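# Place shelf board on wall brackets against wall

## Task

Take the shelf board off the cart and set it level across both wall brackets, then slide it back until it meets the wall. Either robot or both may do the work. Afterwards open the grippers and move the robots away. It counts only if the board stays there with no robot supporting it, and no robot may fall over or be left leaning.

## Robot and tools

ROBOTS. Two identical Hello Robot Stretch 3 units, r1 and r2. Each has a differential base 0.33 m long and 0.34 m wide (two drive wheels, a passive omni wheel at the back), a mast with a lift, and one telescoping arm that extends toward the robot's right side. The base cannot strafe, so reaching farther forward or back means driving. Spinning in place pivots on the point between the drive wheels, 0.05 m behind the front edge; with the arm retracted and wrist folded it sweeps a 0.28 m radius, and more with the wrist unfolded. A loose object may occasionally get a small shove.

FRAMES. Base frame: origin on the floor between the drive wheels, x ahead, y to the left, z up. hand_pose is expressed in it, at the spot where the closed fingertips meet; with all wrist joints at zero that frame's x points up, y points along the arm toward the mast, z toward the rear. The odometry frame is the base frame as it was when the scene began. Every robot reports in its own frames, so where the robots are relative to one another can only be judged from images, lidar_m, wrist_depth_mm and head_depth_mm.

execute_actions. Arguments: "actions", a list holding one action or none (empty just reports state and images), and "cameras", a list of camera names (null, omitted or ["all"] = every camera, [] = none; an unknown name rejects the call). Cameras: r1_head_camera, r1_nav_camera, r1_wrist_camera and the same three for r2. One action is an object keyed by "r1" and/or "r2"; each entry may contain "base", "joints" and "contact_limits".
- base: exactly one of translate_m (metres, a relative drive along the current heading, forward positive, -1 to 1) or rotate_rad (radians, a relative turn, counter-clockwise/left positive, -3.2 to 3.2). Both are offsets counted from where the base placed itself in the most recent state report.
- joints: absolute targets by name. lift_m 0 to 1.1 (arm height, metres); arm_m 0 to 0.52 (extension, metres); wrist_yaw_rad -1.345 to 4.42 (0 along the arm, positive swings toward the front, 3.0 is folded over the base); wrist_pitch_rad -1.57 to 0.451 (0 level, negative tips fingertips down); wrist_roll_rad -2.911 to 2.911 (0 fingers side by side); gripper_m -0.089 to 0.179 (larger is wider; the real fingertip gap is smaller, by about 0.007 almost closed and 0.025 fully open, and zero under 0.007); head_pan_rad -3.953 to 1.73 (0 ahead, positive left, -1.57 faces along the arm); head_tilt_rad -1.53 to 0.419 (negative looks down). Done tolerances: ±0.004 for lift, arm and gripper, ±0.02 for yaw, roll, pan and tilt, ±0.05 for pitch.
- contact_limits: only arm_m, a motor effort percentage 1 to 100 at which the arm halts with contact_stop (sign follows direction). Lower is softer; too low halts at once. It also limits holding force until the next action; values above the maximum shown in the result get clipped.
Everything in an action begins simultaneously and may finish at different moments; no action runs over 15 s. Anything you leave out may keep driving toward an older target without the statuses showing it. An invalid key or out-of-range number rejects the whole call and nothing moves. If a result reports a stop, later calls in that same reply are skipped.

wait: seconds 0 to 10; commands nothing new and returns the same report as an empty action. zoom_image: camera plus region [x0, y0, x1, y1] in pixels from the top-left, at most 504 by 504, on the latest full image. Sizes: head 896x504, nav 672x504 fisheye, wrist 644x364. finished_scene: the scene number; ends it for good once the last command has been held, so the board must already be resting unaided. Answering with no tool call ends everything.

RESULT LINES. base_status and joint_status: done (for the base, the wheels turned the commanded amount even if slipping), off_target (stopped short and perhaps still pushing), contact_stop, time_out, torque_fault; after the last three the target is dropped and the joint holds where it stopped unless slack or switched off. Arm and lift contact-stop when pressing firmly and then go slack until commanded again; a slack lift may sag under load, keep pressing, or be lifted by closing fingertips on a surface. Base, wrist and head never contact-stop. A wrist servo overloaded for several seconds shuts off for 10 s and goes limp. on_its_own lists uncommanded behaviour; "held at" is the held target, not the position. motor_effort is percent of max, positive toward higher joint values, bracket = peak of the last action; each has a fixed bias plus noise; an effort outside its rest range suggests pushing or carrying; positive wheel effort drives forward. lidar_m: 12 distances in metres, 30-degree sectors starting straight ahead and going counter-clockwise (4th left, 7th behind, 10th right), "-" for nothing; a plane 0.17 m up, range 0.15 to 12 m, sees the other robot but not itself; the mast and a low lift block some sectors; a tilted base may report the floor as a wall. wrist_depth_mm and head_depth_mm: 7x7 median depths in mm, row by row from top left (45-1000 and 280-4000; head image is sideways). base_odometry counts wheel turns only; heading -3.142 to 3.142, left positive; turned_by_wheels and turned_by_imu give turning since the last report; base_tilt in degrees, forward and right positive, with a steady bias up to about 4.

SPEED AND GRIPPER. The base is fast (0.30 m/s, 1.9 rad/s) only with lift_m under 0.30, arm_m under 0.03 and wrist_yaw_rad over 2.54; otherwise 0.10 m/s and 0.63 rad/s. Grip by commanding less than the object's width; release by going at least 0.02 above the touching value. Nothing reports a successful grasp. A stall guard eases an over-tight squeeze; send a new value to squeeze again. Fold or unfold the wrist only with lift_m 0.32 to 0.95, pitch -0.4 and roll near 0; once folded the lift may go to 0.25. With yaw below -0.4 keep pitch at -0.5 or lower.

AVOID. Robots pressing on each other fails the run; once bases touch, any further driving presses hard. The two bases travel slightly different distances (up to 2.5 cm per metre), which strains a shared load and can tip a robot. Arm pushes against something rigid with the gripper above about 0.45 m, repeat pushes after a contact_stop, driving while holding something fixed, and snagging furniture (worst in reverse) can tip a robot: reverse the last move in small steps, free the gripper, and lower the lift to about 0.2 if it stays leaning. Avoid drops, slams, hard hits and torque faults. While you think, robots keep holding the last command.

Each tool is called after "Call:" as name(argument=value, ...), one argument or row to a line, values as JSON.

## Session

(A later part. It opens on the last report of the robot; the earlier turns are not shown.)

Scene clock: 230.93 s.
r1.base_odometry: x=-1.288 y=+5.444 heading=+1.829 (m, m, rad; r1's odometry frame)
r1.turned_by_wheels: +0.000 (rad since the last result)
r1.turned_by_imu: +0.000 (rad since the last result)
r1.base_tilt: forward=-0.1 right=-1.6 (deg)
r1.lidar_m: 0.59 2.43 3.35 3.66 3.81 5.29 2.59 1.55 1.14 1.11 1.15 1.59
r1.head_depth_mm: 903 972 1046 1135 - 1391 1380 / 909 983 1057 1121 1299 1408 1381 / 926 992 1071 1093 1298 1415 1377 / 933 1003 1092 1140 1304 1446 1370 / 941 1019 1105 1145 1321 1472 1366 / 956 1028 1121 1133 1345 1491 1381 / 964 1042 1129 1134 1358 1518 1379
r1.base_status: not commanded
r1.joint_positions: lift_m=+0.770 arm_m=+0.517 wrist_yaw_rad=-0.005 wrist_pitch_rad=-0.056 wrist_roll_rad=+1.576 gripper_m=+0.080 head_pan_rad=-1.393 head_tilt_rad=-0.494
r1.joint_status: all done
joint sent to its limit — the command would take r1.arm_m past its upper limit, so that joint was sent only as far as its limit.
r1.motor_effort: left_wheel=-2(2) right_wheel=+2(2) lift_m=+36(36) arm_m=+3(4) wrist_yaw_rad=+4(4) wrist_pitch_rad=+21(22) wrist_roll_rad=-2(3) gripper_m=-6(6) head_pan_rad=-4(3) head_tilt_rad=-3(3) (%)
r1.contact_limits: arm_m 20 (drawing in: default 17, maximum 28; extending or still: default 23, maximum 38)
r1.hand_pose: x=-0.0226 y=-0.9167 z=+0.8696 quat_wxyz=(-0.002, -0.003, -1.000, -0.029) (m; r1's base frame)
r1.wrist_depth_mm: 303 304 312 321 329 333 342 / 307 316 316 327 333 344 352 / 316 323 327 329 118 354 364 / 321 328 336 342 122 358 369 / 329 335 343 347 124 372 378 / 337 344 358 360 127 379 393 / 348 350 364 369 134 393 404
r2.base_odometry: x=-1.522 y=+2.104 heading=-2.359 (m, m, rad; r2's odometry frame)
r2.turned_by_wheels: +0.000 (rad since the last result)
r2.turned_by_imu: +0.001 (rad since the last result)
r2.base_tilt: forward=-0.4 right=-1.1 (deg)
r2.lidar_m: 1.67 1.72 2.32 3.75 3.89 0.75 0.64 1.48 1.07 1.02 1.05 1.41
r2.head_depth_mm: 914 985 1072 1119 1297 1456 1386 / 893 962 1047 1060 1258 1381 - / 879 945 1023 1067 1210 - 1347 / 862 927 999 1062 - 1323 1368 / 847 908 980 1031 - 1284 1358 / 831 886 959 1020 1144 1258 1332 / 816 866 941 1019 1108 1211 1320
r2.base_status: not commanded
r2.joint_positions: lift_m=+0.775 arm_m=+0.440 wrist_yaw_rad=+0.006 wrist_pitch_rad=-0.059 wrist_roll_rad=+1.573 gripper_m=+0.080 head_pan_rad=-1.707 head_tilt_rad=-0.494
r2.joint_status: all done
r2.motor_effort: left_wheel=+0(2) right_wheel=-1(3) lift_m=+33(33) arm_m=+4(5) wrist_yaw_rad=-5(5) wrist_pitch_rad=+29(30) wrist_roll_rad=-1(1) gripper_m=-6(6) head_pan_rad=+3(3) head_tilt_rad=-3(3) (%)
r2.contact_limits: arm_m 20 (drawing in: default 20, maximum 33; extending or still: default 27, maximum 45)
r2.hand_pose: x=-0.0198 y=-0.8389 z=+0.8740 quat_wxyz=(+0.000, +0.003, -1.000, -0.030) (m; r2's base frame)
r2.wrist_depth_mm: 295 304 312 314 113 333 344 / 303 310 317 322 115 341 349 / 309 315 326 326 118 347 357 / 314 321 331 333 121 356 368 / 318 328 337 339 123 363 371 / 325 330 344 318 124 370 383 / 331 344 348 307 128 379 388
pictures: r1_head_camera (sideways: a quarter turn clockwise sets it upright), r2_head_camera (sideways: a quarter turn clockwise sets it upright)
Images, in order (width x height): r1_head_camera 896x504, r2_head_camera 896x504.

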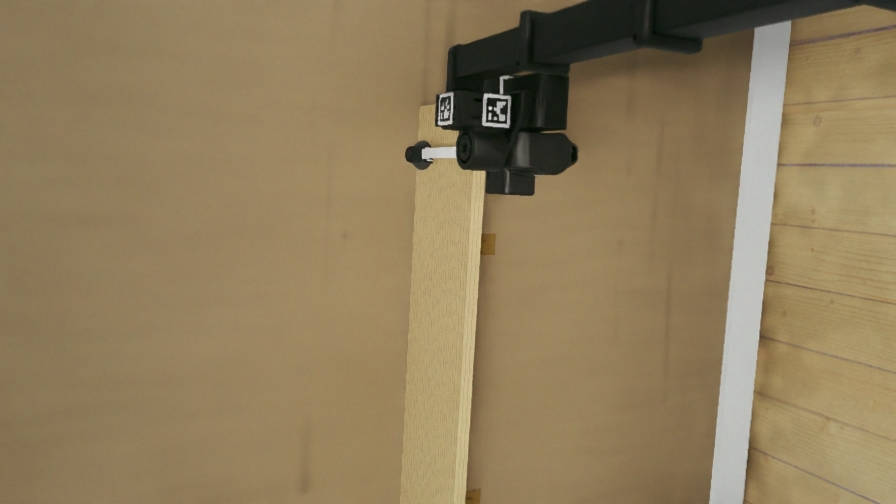

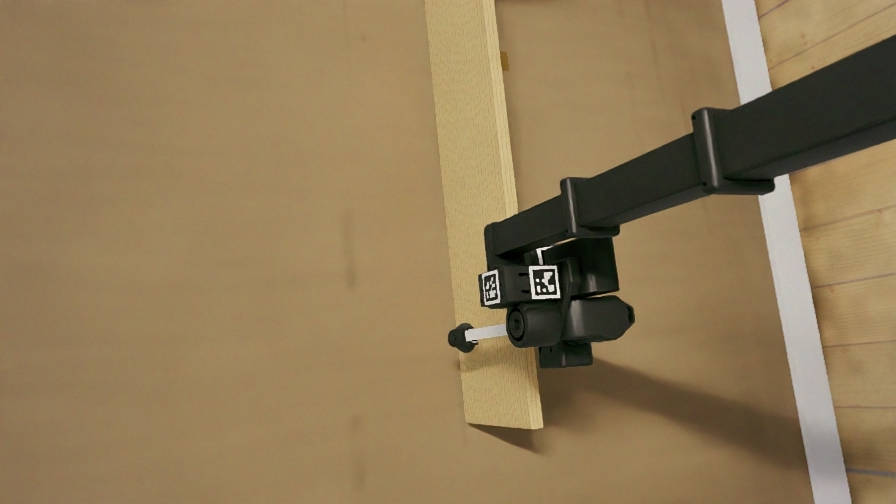

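Call:
execute_actions(
  actions=[
    {"r1":{"joints":{"gripper_m":0.14,"lift_m":0.74}},"r2":{"joints":{"gripper_m":0.14,"lift_m":0.745}}},
  ],
  cameras=["r1_head_camera","r1_wrist_camera","r2_wrist_camera"],
)

Scene clock: 232.40 s.
r1.base_odometry: x=-1.288 y=+5.444 heading=+1.829 (m, m, rad; r1's odometry frame)
r1.turned_by_wheels: +0.000 (rad since the last result)
r1.turned_by_imu: +0.001 (rad since the last result)
r1.base_tilt: forward=-0.1 right=-1.6 (deg)
r1.lidar_m: 0.59 2.43 3.37 3.66 3.82 5.27 2.58 1.56 1.15 1.11 1.15 1.58
r1.head_depth_mm: 905 969 1048 1135 1213 1408 1362 / 912 984 1061 1121 1301 1396 1368 / 923 995 1075 1071 1309 1437 1369 / 932 1007 1087 1139 1303 1447 1376 / 938 1016 1101 1133 1324 1467 1372 / 960 1028 1109 1134 1336 1494 1383 / 965 1042 1127 1140 1368 1517 1382
r1.base_status: not commanded
r1.joint_positions: lift_m=+0.740 arm_m=+0.517 wrist_yaw_rad=-0.002 wrist_pitch_rad=-0.023 wrist_roll_rad=+1.576 gripper_m=+0.140 head_pan_rad=-1.393 head_tilt_rad=-0.494
r1.joint_status: all done
r1.motor_effort: left_wheel=+0(2) right_wheel=+0(3) lift_m=+22(33) arm_m=+4(3) wrist_yaw_rad=+2(4) wrist_pitch_rad=+9(21) wrist_roll_rad=-2(3) gripper_m=+1(96) head_pan_rad=-4(3) head_tilt_rad=-4(3) (%)
r1.hand_pose: x=-0.0219 y=-0.9179 z=+0.8488 quat_wxyz=(-0.002, -0.001, -1.000, -0.012) (m; r1's base frame)
r1.wrist_depth_mm: 306 311 311 318 321 328 330 / 315 318 318 326 330 331 338 / 320 322 331 117 336 341 347 / 327 330 338 141 349 349 357 / 338 342 343 178 355 359 366 / 350 - 353 246 368 - 376 / 352 360 363 362 379 382 390
r2.base_odometry: x=-1.522 y=+2.104 heading=-2.359 (m, m, rad; r2's odometry frame)
r2.turned_by_wheels: +0.000 (rad since the last result)
r2.turned_by_imu: +0.000 (rad since the last result)
r2.base_tilt: forward=-0.4 right=-1.0 (deg)
r2.lidar_m: 1.67 1.72 2.31 3.76 3.88 0.75 0.64 1.49 1.06 1.02 1.05 1.42
r2.head_depth_mm: 912 982 1071 1123 1299 1444 1362 / 893 964 1051 1055 1254 1394 - / 878 949 1023 1061 1215 - 1331 / 860 925 1002 1048 - 1333 1361 / 847 909 983 1026 - 1288 1362 / 829 891 960 1017 1138 1251 1339 / 816 874 943 1019 1105 1222 1309
r2.base_status: not commanded
r2.joint_positions: lift_m=+0.745 arm_m=+0.440 wrist_yaw_rad=+0.003 wrist_pitch_rad=-0.023 wrist_roll_rad=+1.573 gripper_m=+0.140 head_pan_rad=-1.707 head_tilt_rad=-0.494
r2.joint_status: all done
r2.motor_effort: left_wheel=-2(2) right_wheel=+1(2) lift_m=+24(28) arm_m=+3(3) wrist_yaw_rad=-3(4) wrist_pitch_rad=+11(29) wrist_roll_rad=-1(1) gripper_m=+1(90) head_pan_rad=+3(4) head_tilt_rad=-3(3) (%)
r2.hand_pose: x=-0.0207 y=-0.8403 z=+0.8536 quat_wxyz=(-0.001, +0.001, -1.000, -0.012) (m; r2's base frame)
r2.wrist_depth_mm: 305 310 313 214 322 330 334 / 310 314 319 191 329 332 339 / 314 321 324 171 334 339 345 / 320 327 331 157 337 344 355 / 325 329 338 144 347 352 357 / 331 341 344 133 353 363 368 / 341 345 351 125 361 - 374
pictures: r1_head_camera (sideways: a quarter turn clockwise sets it upright), r1_wrist_camera, r2_wrist_camera
Images, in order (width x height): r1_head_camera 896x504, r1_wrist_camera 644x364, r2_wrist_camera 644x364.

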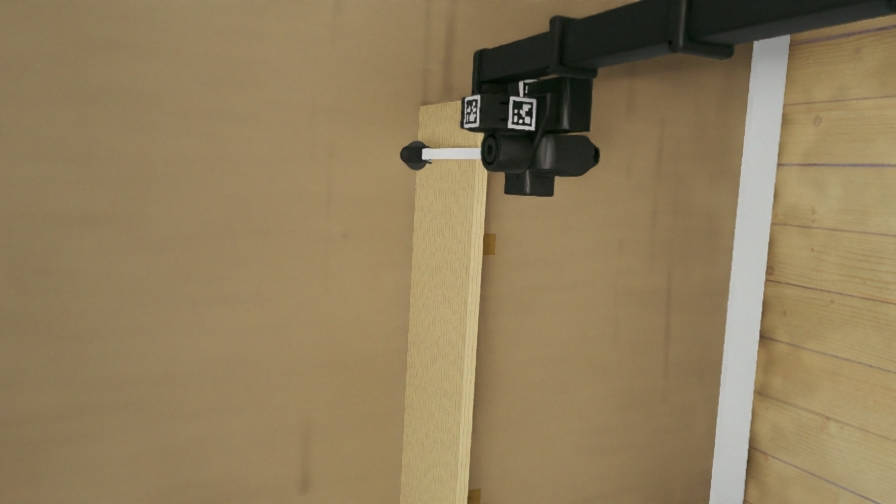

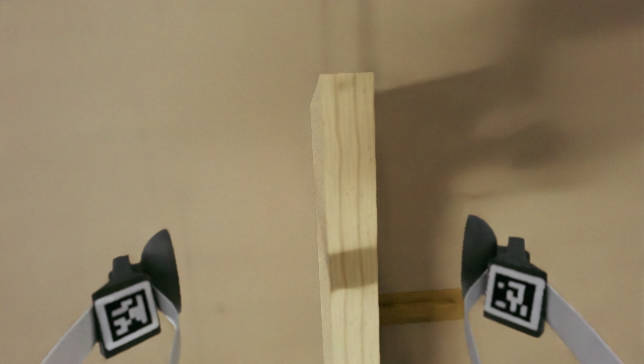

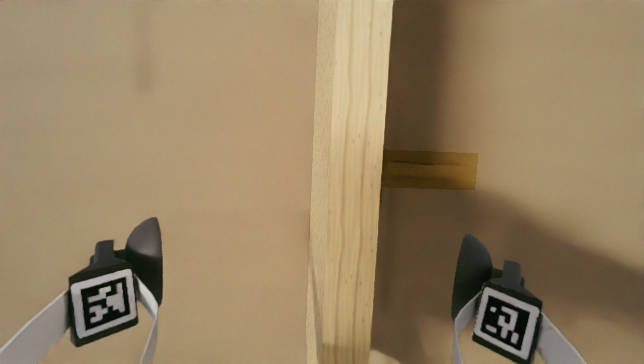

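Board rests now. Retract, close, push.

Call:
execute_actions(
  actions=[
    {"r1":{"joints":{"arm_m":0.36}},"r2":{"joints":{"arm_m":0.28}}},
  ],
  cameras=[],
)

Call:
execute_actions(
  actions=[
    {"r1":{"joints":{"gripper_m":0.0,"lift_m":0.73}},"r2":{"joints":{"gripper_m":0.0,"lift_m":0.735}}},
  ],
  cameras=["r1_head_camera","r2_head_camera"],
)

Call:
execute_actions(
  actions=[
    {"r1":{"joints":{"arm_m":0.52},"contact_limits":{"arm_m":14}},"r2":{"joints":{"arm_m":0.52},"contact_limits":{"arm_m":14}}},
  ],
  cameras=["r1_head_camera","r2_head_camera","r1_nav_camera"],
)

Scene clock: 235.13 s.
r1.base_odometry: x=-1.288 y=+5.444 heading=+1.829 (m, m, rad; r1's odometry frame)
r1.turned_by_wheels: +0.000 (rad since the last result)
r1.turned_by_imu: +0.001 (rad since the last result)
r1.base_tilt: forward=-0.2 right=-1.7 (deg)
r1.lidar_m: 0.59 2.43 3.36 3.66 3.80 5.28 2.58 1.55 1.15 1.11 1.15 1.58
r1.head_depth_mm: 905 973 1049 1144 1222 - 1345 / 914 979 1059 1123 1218 1433 1376 / 922 997 1073 1072 1261 1448 1378 / 932 1001 1088 1139 1305 1442 1377 / 941 1013 1100 1132 1334 1461 1372 / 954 1031 1117 1133 1341 1495 1384 / 965 1044 1133 1132 1358 1514 1387
r1.base_status: not commanded
r1.joint_positions: lift_m=+0.740 arm_m=+0.360 wrist_yaw_rad=-0.001 wrist_pitch_rad=-0.022 wrist_roll_rad=+1.576 gripper_m=+0.140 head_pan_rad=-1.393 head_tilt_rad=-0.494
r1.joint_status: all done
r1.motor_effort: left_wheel=+0(0) right_wheel=+0(0) lift_m=+22(22) arm_m=-3(4) wrist_yaw_rad=+1(2) wrist_pitch_rad=+8(9) wrist_roll_rad=-3(2) gripper_m=+0(1) head_pan_rad=-3(4) head_tilt_rad=-3(3) (%)
r1.hand_pose: x=-0.0217 y=-0.7610 z=+0.8490 quat_wxyz=(-0.002, -0.001, -1.000, -0.011) (m; r1's base frame)
r1.wrist_depth_mm: 444 449 457 464 467 472 478 / 453 464 469 474 478 485 497 / 466 471 472 478 490 494 507 / 471 483 491 498 497 512 526 / 490 498 500 504 521 523 540 / 504 - 515 518 529 - 550 / 522 537 534 537 545 551 560
r2.base_odometry: x=-1.522 y=+2.104 heading=-2.359 (m, m, rad; r2's odometry frame)
r2.turned_by_wheels: +0.000 (rad since the last result)
r2.turned_by_imu: +0.001 (rad since the last result)
r2.base_tilt: forward=-0.4 right=-1.1 (deg)
r2.lidar_m: 1.67 1.72 2.32 3.76 3.89 0.75 0.64 1.48 1.06 1.02 1.05 1.41
r2.head_depth_mm: 914 989 1067 1119 1305 1460 1363 / 900 967 1050 1069 1266 1400 1440 / 876 945 1025 1071 1222 - 1327 / 866 926 1004 1056 1184 - 1366 / 845 911 981 1029 1169 - 1360 / 832 887 959 1018 1134 1250 1331 / 814 872 938 1012 1111 1225 1308
r2.base_status: not commanded
r2.joint_positions: lift_m=+0.745 arm_m=+0.280 wrist_yaw_rad=+0.001 wrist_pitch_rad=-0.022 wrist_roll_rad=+1.573 gripper_m=+0.140 head_pan_rad=-1.707 head_tilt_rad=-0.494
r2.joint_status: all done
r2.motor_effort: left_wheel=-1(2) right_wheel=+1(1) lift_m=+24(25) arm_m=-3(3) wrist_yaw_rad=-1(2) wrist_pitch_rad=+11(11) wrist_roll_rad=-1(1) gripper_m=+1(1) head_pan_rad=+4(4) head_tilt_rad=-2(2) (%)
r2.hand_pose: x=-0.0210 y=-0.6809 z=+0.8538 quat_wxyz=(-0.001, +0.001, -1.000, -0.011) (m; r2's base frame)
r2.wrist_depth_mm: 449 453 463 466 473 486 488 / 454 465 471 477 482 491 503 / 470 474 475 485 492 500 505 / 470 478 485 491 500 509 518 / 478 485 493 506 512 528 522 / 493 501 507 511 515 530 534 / 499 507 515 524 535 - 551
pictures: none
No camera images: the call's "cameras" was empty. Leave "cameras" out to get every camera's image.

Scene clock: 237.03 s.
r1.base_odometry: x=-1.288 y=+5.444 heading=+1.829 (m, m, rad; r1's odometry frame)
r1.turned_by_wheels: +0.000 (rad since the last result)
r1.turned_by_imu: +0.000 (rad since the last result)
r1.base_tilt: forward=-0.2 right=-1.6 (deg)
r1.lidar_m: 0.59 2.44 3.35 3.66 3.81 5.25 2.58 1.56 1.15 1.11 1.15 1.58
r1.head_depth_mm: 905 971 1049 1143 1231 - 1361 / 914 982 1064 1125 1225 1448 1378 / 926 991 1072 1070 1272 1443 1382 / 930 1007 1084 1133 1312 1426 1380 / 942 1015 1101 1125 1318 1478 1368 / 954 1036 1117 1145 1338 1483 1376 / 969 1041 1133 1138 1368 1511 1379
r1.base_status: not commanded
r1.joint_positions: lift_m=+0.730 arm_m=+0.360 wrist_yaw_rad=-0.001 wrist_pitch_rad=-0.022 wrist_roll_rad=+1.576 gripper_m=+0.000 head_pan_rad=-1.393 head_tilt_rad=-0.494
r1.joint_status: all done
r1.motor_effort: left_wheel=+0(0) right_wheel=-1(0) lift_m=+22(22) arm_m=-2(3) wrist_yaw_rad=+1(1) wrist_pitch_rad=+8(9) wrist_roll_rad=-2(3) gripper_m=-3(94) head_pan_rad=-4(4) head_tilt_rad=-3(3) (%)
r1.hand_pose: x=-0.0217 y=-0.7610 z=+0.8390 quat_wxyz=(-0.002, -0.001, -1.000, -0.011) (m; r1's base frame)
r1.wrist_depth_mm: 447 453 456 464 468 474 484 / 453 464 466 472 476 488 495 / 462 472 477 478 489 495 508 / 472 485 488 494 495 508 521 / 497 492 503 502 508 525 531 / 497 511 513 - 528 539 548 / 515 520 529 539 543 551 557
r2.base_odometry: x=-1.522 y=+2.104 heading=-2.359 (m, m, rad; r2's odometry frame)
r2.turned_by_wheels: +0.000 (rad since the last result)
r2.turned_by_imu: +0.000 (rad since the last result)
r2.base_tilt: forward=-0.5 right=-1.0 (deg)
r2.lidar_m: 1.67 1.73 2.31 3.76 3.88 0.75 0.64 1.48 1.07 1.02 1.05 1.41
r2.head_depth_mm: 913 986 1075 1120 1306 1464 1362 / 901 967 1050 1061 1255 1408 1419 / 880 944 1022 1070 1227 - 1327 / 861 924 1000 1048 1190 - 1331 / 846 908 980 1031 1156 - 1340 / 830 894 959 1019 1136 1253 1337 / 816 873 943 1016 1109 1215 1310
r2.base_status: not commanded
r2.joint_positions: lift_m=+0.735 arm_m=+0.280 wrist_yaw_rad=+0.001 wrist_pitch_rad=-0.022 wrist_roll_rad=+1.573 gripper_m=+0.000 head_pan_rad=-1.707 head_tilt_rad=-0.494
r2.joint_status: all done
r2.motor_effort: left_wheel=-2(1) right_wheel=+1(1) lift_m=+25(24) arm_m=-3(3) wrist_yaw_rad=-1(1) wrist_pitch_rad=+11(11) wrist_roll_rad=-1(1) gripper_m=-3(90) head_pan_rad=+3(3) head_tilt_rad=-2(2) (%)
r2.hand_pose: x=-0.0210 y=-0.6809 z=+0.8438 quat_wxyz=(-0.001, +0.001, -1.000, -0.011) (m; r2's base frame)
r2.wrist_depth_mm: 452 455 464 463 472 481 491 / 460 462 468 475 486 489 498 / 464 472 477 484 492 501 508 / 471 476 486 489 500 508 522 / 481 488 498 501 511 519 535 / 494 501 503 - 523 530 541 / 503 512 521 522 535 539 542
pictures: r1_head_camera (sideways: a quarter turn clockwise sets it upright), r2_head_camera (sideways: a quarter turn clockwise sets it upright)
Images, in order (width x height): r1_head_camera 896x504, r2_head_camera 896x504.

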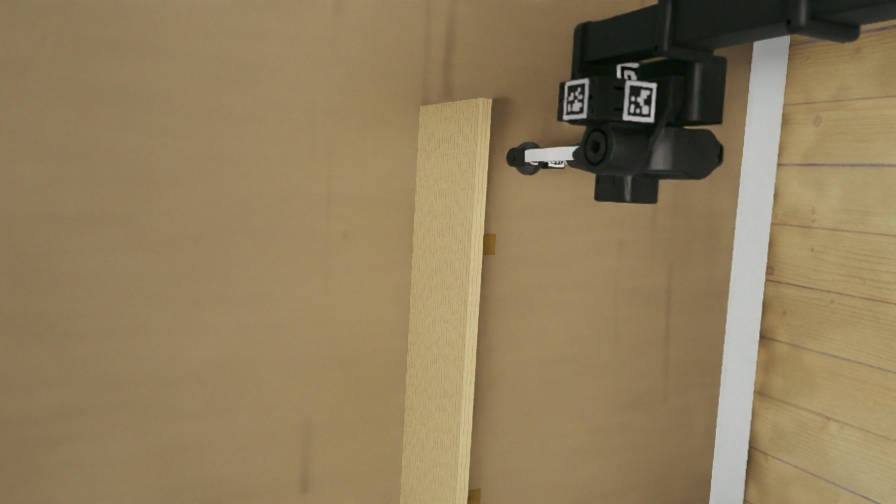

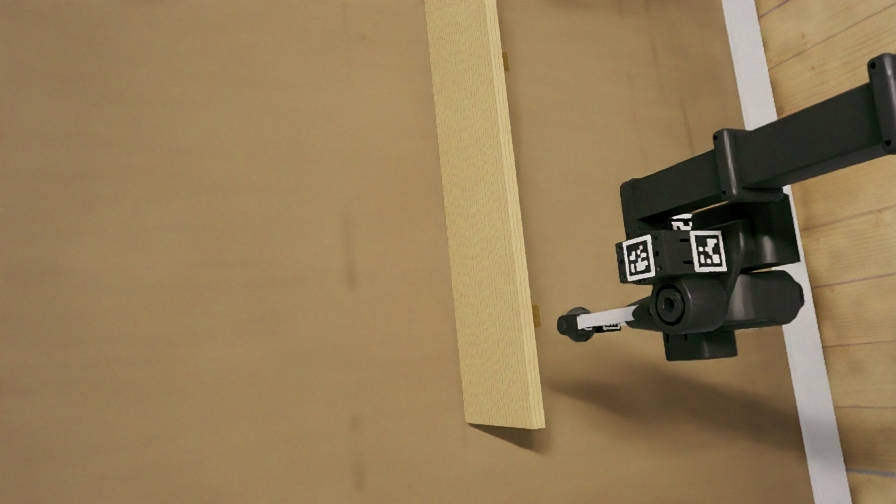

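Scene clock: 239.90 s.
r1.base_odometry: x=-1.288 y=+5.444 heading=+1.829 (m, m, rad; r1's odometry frame)
r1.turned_by_wheels: +0.000 (rad since the last result)
r1.turned_by_imu: -0.002 (rad since the last result)
r1.base_tilt: forward=-0.2 right=-1.7 (deg)
r1.lidar_m: 0.59 2.43 3.35 3.65 3.82 5.28 2.59 1.57 1.15 1.10 1.15 1.58
r1.head_depth_mm: 901 970 1043 1135 1227 - 1365 / 913 979 1063 1118 - 1397 1384 / 921 995 1081 1124 1311 1415 1370 / 930 1005 1085 1136 1297 1442 1373 / 939 1014 1105 1129 1327 1468 1388 / 950 1025 1120 1167 1350 1500 1372 / 966 1040 1128 1191 1369 1519 1383
r1.base_status: not commanded
r1.joint_positions: lift_m=+0.730 arm_m=+0.486 wrist_yaw_rad=+0.007 wrist_pitch_rad=-0.024 wrist_roll_rad=+1.576 gripper_m=+0.000 head_pan_rad=-1.393 head_tilt_rad=-0.495
r1.joint_status: arm_m contact_stop (moved +0.126 of +0.160)
joint sent to its limit — the command would take r1.arm_m past its upper limit, so that joint was sent only as far as its limit.
r1.on_its_own: arm_m is slack since a contact_stop, until your next command for it (your +0.520 is given up)
r1.motor_effort: left_wheel=+3(11) right_wheel=-4(4) lift_m=+23(23) arm_m=+1(16) wrist_yaw_rad=-7(8) wrist_pitch_rad=+9(17) wrist_roll_rad=-2(2) gripper_m=-3(6) head_pan_rad=-3(3) head_tilt_rad=-2(3) (%)
r1.contact_limits: arm_m 14 (drawing in: default 17, maximum 28; extending or still: default 23, maximum 38)
r1.hand_pose: x=-0.0195 y=-0.8866 z=+0.8386 quat_wxyz=(-0.002, +0.004, -1.000, -0.012) (m; r1's base frame)
r1.wrist_depth_mm: 336 333 341 345 353 354 360 / 343 339 351 352 357 361 372 / 348 354 360 364 374 374 381 / 359 365 371 371 380 384 391 / 375 375 381 383 388 388 402 / 374 381 388 - 400 406 409 / 390 391 402 406 415 424 428
r2.base_odometry: x=-1.522 y=+2.104 heading=-2.358 (m, m, rad; r2's odometry frame)
r2.turned_by_wheels: +0.000 (rad since the last result)
r2.turned_by_imu: -0.006 (rad since the last result)
r2.base_tilt: forward=-0.4 right=-1.1 (deg)
r2.lidar_m: 1.67 1.72 2.30 3.76 3.87 0.76 0.64 1.49 1.07 1.02 1.05 1.40
r2.head_depth_mm: 917 989 1079 1117 1297 1457 1354 / 896 968 1050 1111 1265 1405 - / 878 947 1027 1067 1226 - 1324 / 866 929 1002 1053 - 1350 1364 / 849 909 978 1024 - 1297 1357 / 832 891 958 1012 1139 1254 1339 / 816 877 941 1016 1106 1221 1312
r2.base_status: not commanded
r2.joint_positions: lift_m=+0.735 arm_m=+0.402 wrist_yaw_rad=+0.012 wrist_pitch_rad=-0.023 wrist_roll_rad=+1.573 gripper_m=+0.000 head_pan_rad=-1.707 head_tilt_rad=-0.495
r2.joint_status: arm_m contact_stop (moved +0.121 of +0.240)
r2.on_its_own: arm_m is slack since a contact_stop, until your next command for it (your +0.520 is given up)
r2.motor_effort: left_wheel=+4(15) right_wheel=-4(6) lift_m=+25(25) arm_m=+0(13) wrist_yaw_rad=-11(12) wrist_pitch_rad=+11(19) wrist_roll_rad=-1(1) gripper_m=-2(4) head_pan_rad=+3(3) head_tilt_rad=-3(3) (%)
r2.contact_limits: arm_m 14 (drawing in: default 20, maximum 33; extending or still: default 27, maximum 45)
r2.hand_pose: x=-0.0182 y=-0.8024 z=+0.8437 quat_wxyz=(+0.000, +0.006, -1.000, -0.012) (m; r2's base frame)
r2.wrist_depth_mm: 342 347 351 354 359 365 370 / 345 350 355 355 367 370 378 / 350 358 361 366 373 381 387 / 361 361 368 364 378 386 390 / 367 368 374 377 389 394 400 / 370 374 382 - 396 400 409 / 379 383 392 396 404 408 416
pictures: r1_head_camera (sideways: a quarter turn clockwise sets it upright), r1_nav_camera (sideways: a quarter turn counterclockwise sets it upright), r2_head_camera (sideways: a quarter turn clockwise sets it upright)
Images, in order (width x height): r1_head_camera 896x504, r1_nav_camera 672x504, r2_head_camera 896x504.

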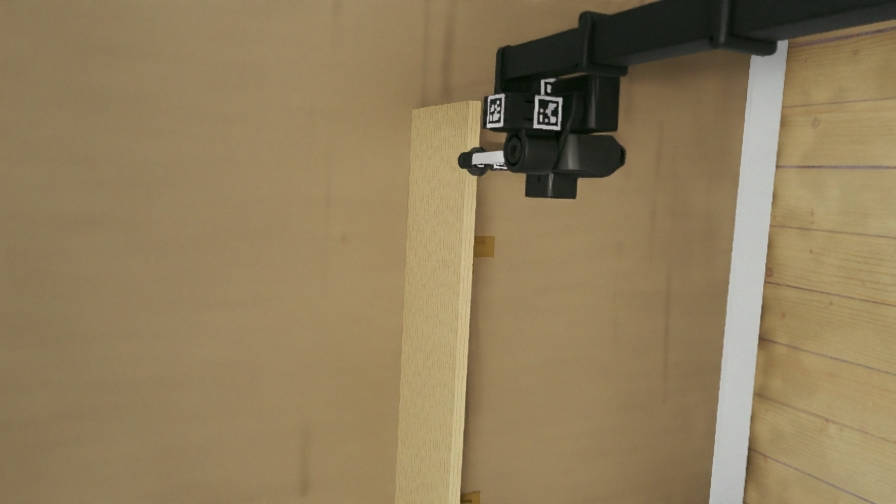

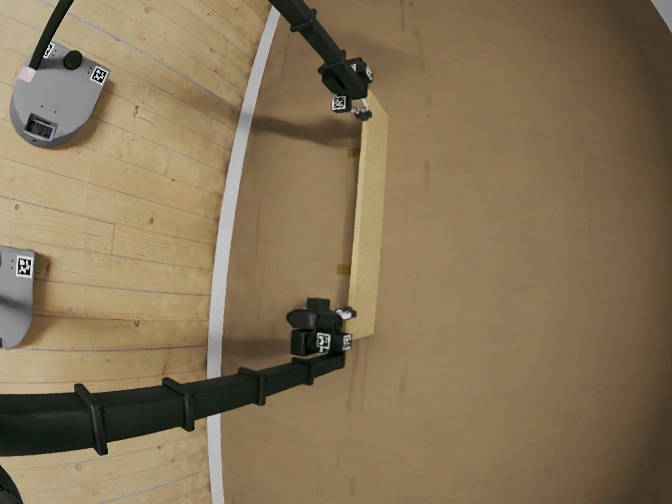

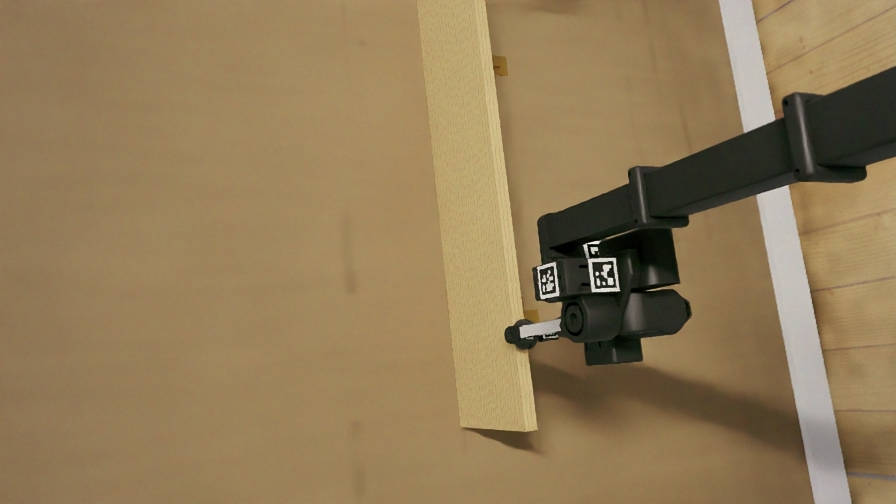

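Call:
execute_actions(
  actions=[
    {"r1":{"joints":{"arm_m":0.0,"head_tilt_rad":-0.2}},"r2":{"joints":{"arm_m":0.0,"head_tilt_rad":-0.2}}},
  ],
  cameras=["r1_head_camera","r2_head_camera","r1_nav_camera","r1_wrist_camera"],
)

Scene clock: 244.83 s.
r1.base_odometry: x=-1.288 y=+5.444 heading=+1.829 (m, m, rad; r1's odometry frame)
r1.turned_by_wheels: +0.000 (rad since the last result)
r1.turned_by_imu: +0.001 (rad since the last result)
r1.base_tilt: forward=-0.1 right=-1.7 (deg)
r1.lidar_m: 0.59 2.43 3.35 3.66 3.80 5.28 4.25 1.56 1.15 1.11 1.15 1.58
r1.head_depth_mm: 953 975 1012 1040 1075 1110 1152 / 966 982 1024 1053 1087 1128 1168 / 969 1001 1035 1062 1101 1144 1185 / 979 1013 1048 1086 1112 1156 1195 / 996 1022 1059 1098 1128 1173 1212 / 1006 1038 1063 1113 1145 1182 1234 / 1020 1057 1080 1129 1163 1204 1259
r1.base_status: not commanded
r1.joint_positions: lift_m=+0.730 arm_m=+0.000 wrist_yaw_rad=+0.001 wrist_pitch_rad=-0.022 wrist_roll_rad=+1.576 gripper_m=+0.000 head_pan_rad=-1.393 head_tilt_rad=-0.211
r1.joint_status: all done
r1.motor_effort: left_wheel=+1(3) right_wheel=-1(3) lift_m=+23(23) arm_m=-3(4) wrist_yaw_rad=+0(6) wrist_pitch_rad=+9(9) wrist_roll_rad=-2(2) gripper_m=-3(4) head_pan_rad=-4(3) head_tilt_rad=+7(34) (%)
r1.hand_pose: x=-0.0211 y=-0.4010 z=+0.8390 quat_wxyz=(-0.002, +0.000, -1.000, -0.011) (m; r1's base frame)
r1.wrist_depth_mm: 770 792 785 793 790 826 816 / 777 774 790 788 824 809 808 / 815 798 828 840 836 855 845 / 848 820 825 849 864 868 883 / 830 838 839 873 896 888 887 / 843 861 865 - 911 911 933 / 886 878 881 909 931 948 925
r2.base_odometry: x=-1.522 y=+2.104 heading=-2.359 (m, m, rad; r2's odometry frame)
r2.turned_by_wheels: +0.000 (rad since the last result)
r2.turned_by_imu: +0.001 (rad since the last result)
r2.base_tilt: forward=-0.4 right=-1.1 (deg)
r2.lidar_m: 1.68 1.72 2.30 3.75 3.90 0.76 0.64 1.49 1.07 1.02 1.05 1.40
r2.head_depth_mm: 985 1013 1043 1072 1107 1130 1177 / 959 991 1015 1048 1083 1017 1150 / 942 971 996 1021 1055 1030 1125 / 926 953 975 1007 1032 970 1098 / 906 931 951 980 1013 981 1073 / 892 907 934 962 987 930 1048 / 873 893 922 941 969 994 1023
r2.base_status: not commanded
r2.joint_positions: lift_m=+0.735 arm_m=+0.001 wrist_yaw_rad=+0.001 wrist_pitch_rad=-0.021 wrist_roll_rad=+1.573 gripper_m=+0.000 head_pan_rad=-1.707 head_tilt_rad=-0.211
r2.joint_status: all done
r2.motor_effort: left_wheel=+0(4) right_wheel=+0(4) lift_m=+24(25) arm_m=-3(2) wrist_yaw_rad=-1(10) wrist_pitch_rad=+10(11) wrist_roll_rad=-1(1) gripper_m=-3(2) head_pan_rad=+4(3) head_tilt_rad=+5(19) (%)
r2.hand_pose: x=-0.0211 y=-0.4017 z=+0.8440 quat_wxyz=(-0.001, +0.000, -1.000, -0.011) (m; r2's base frame)
r2.wrist_depth_mm: 710 721 725 741 748 755 770 / 707 733 742 745 755 768 789 / 737 744 740 752 762 773 789 / 742 757 762 767 794 788 793 / 759 757 766 782 792 804 817 / 759 778 776 - 807 822 833 / 776 791 808 814 816 835 841
pictures: r1_head_camera (sideways: a quarter turn clockwise sets it upright), r1_nav_camera (sideways: a quarter turn counterclockwise sets it upright), r1_wrist_camera, r2_head_camera (sideways: a quarter turn clockwise sets it upright)
Images, in order (width x height): r1_head_camera 896x504, r1_nav_camera 672x504, r1_wrist_camera 644x364, r2_head_camera 896x504.

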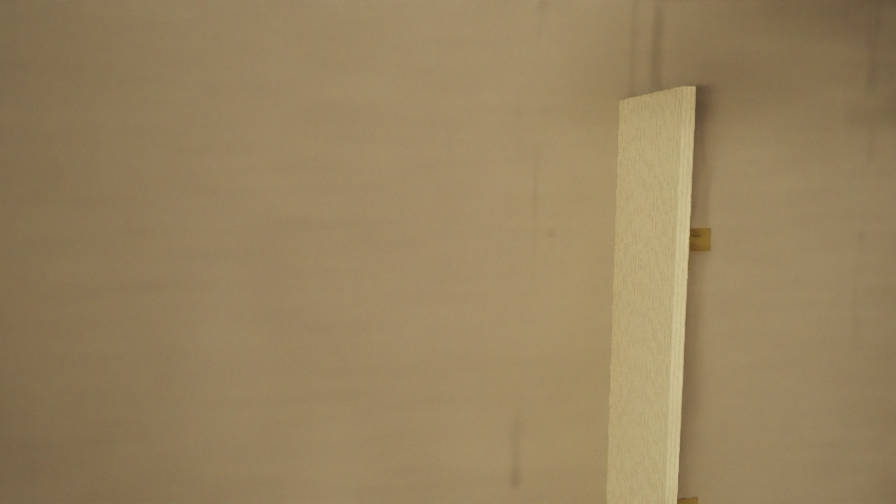

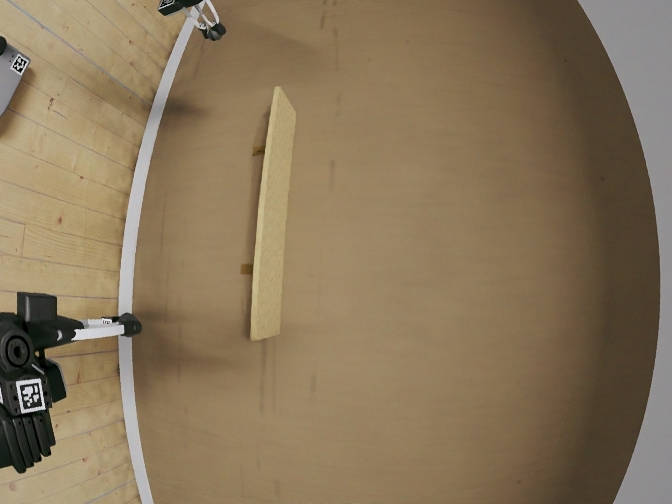

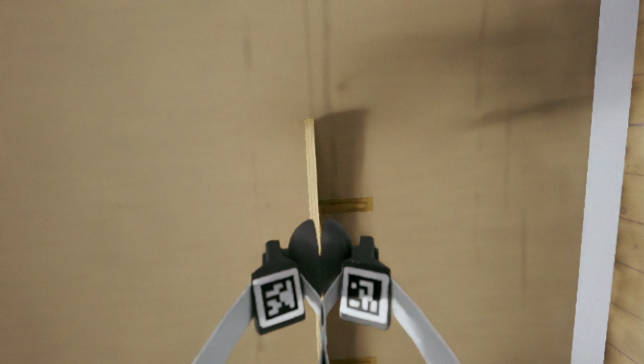

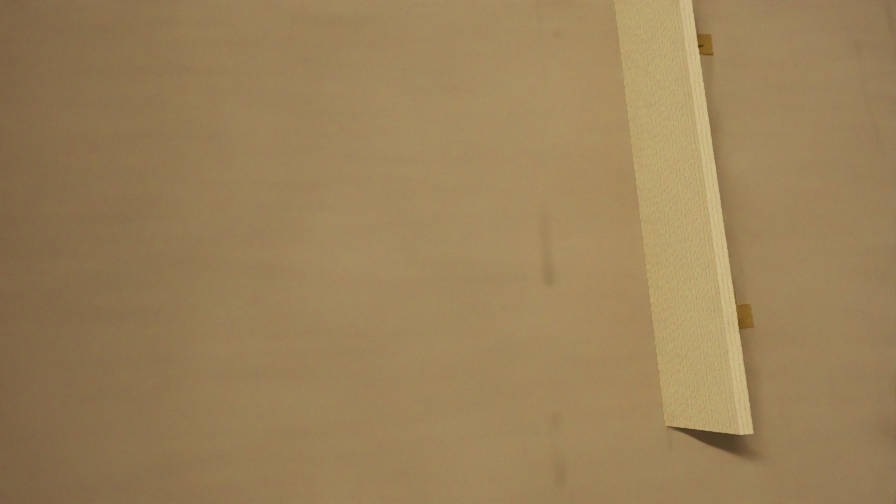

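Looks flat and flush. Finish.

Call:
finished_scene(
  scene=1,
)

The scene is finished: the task was done.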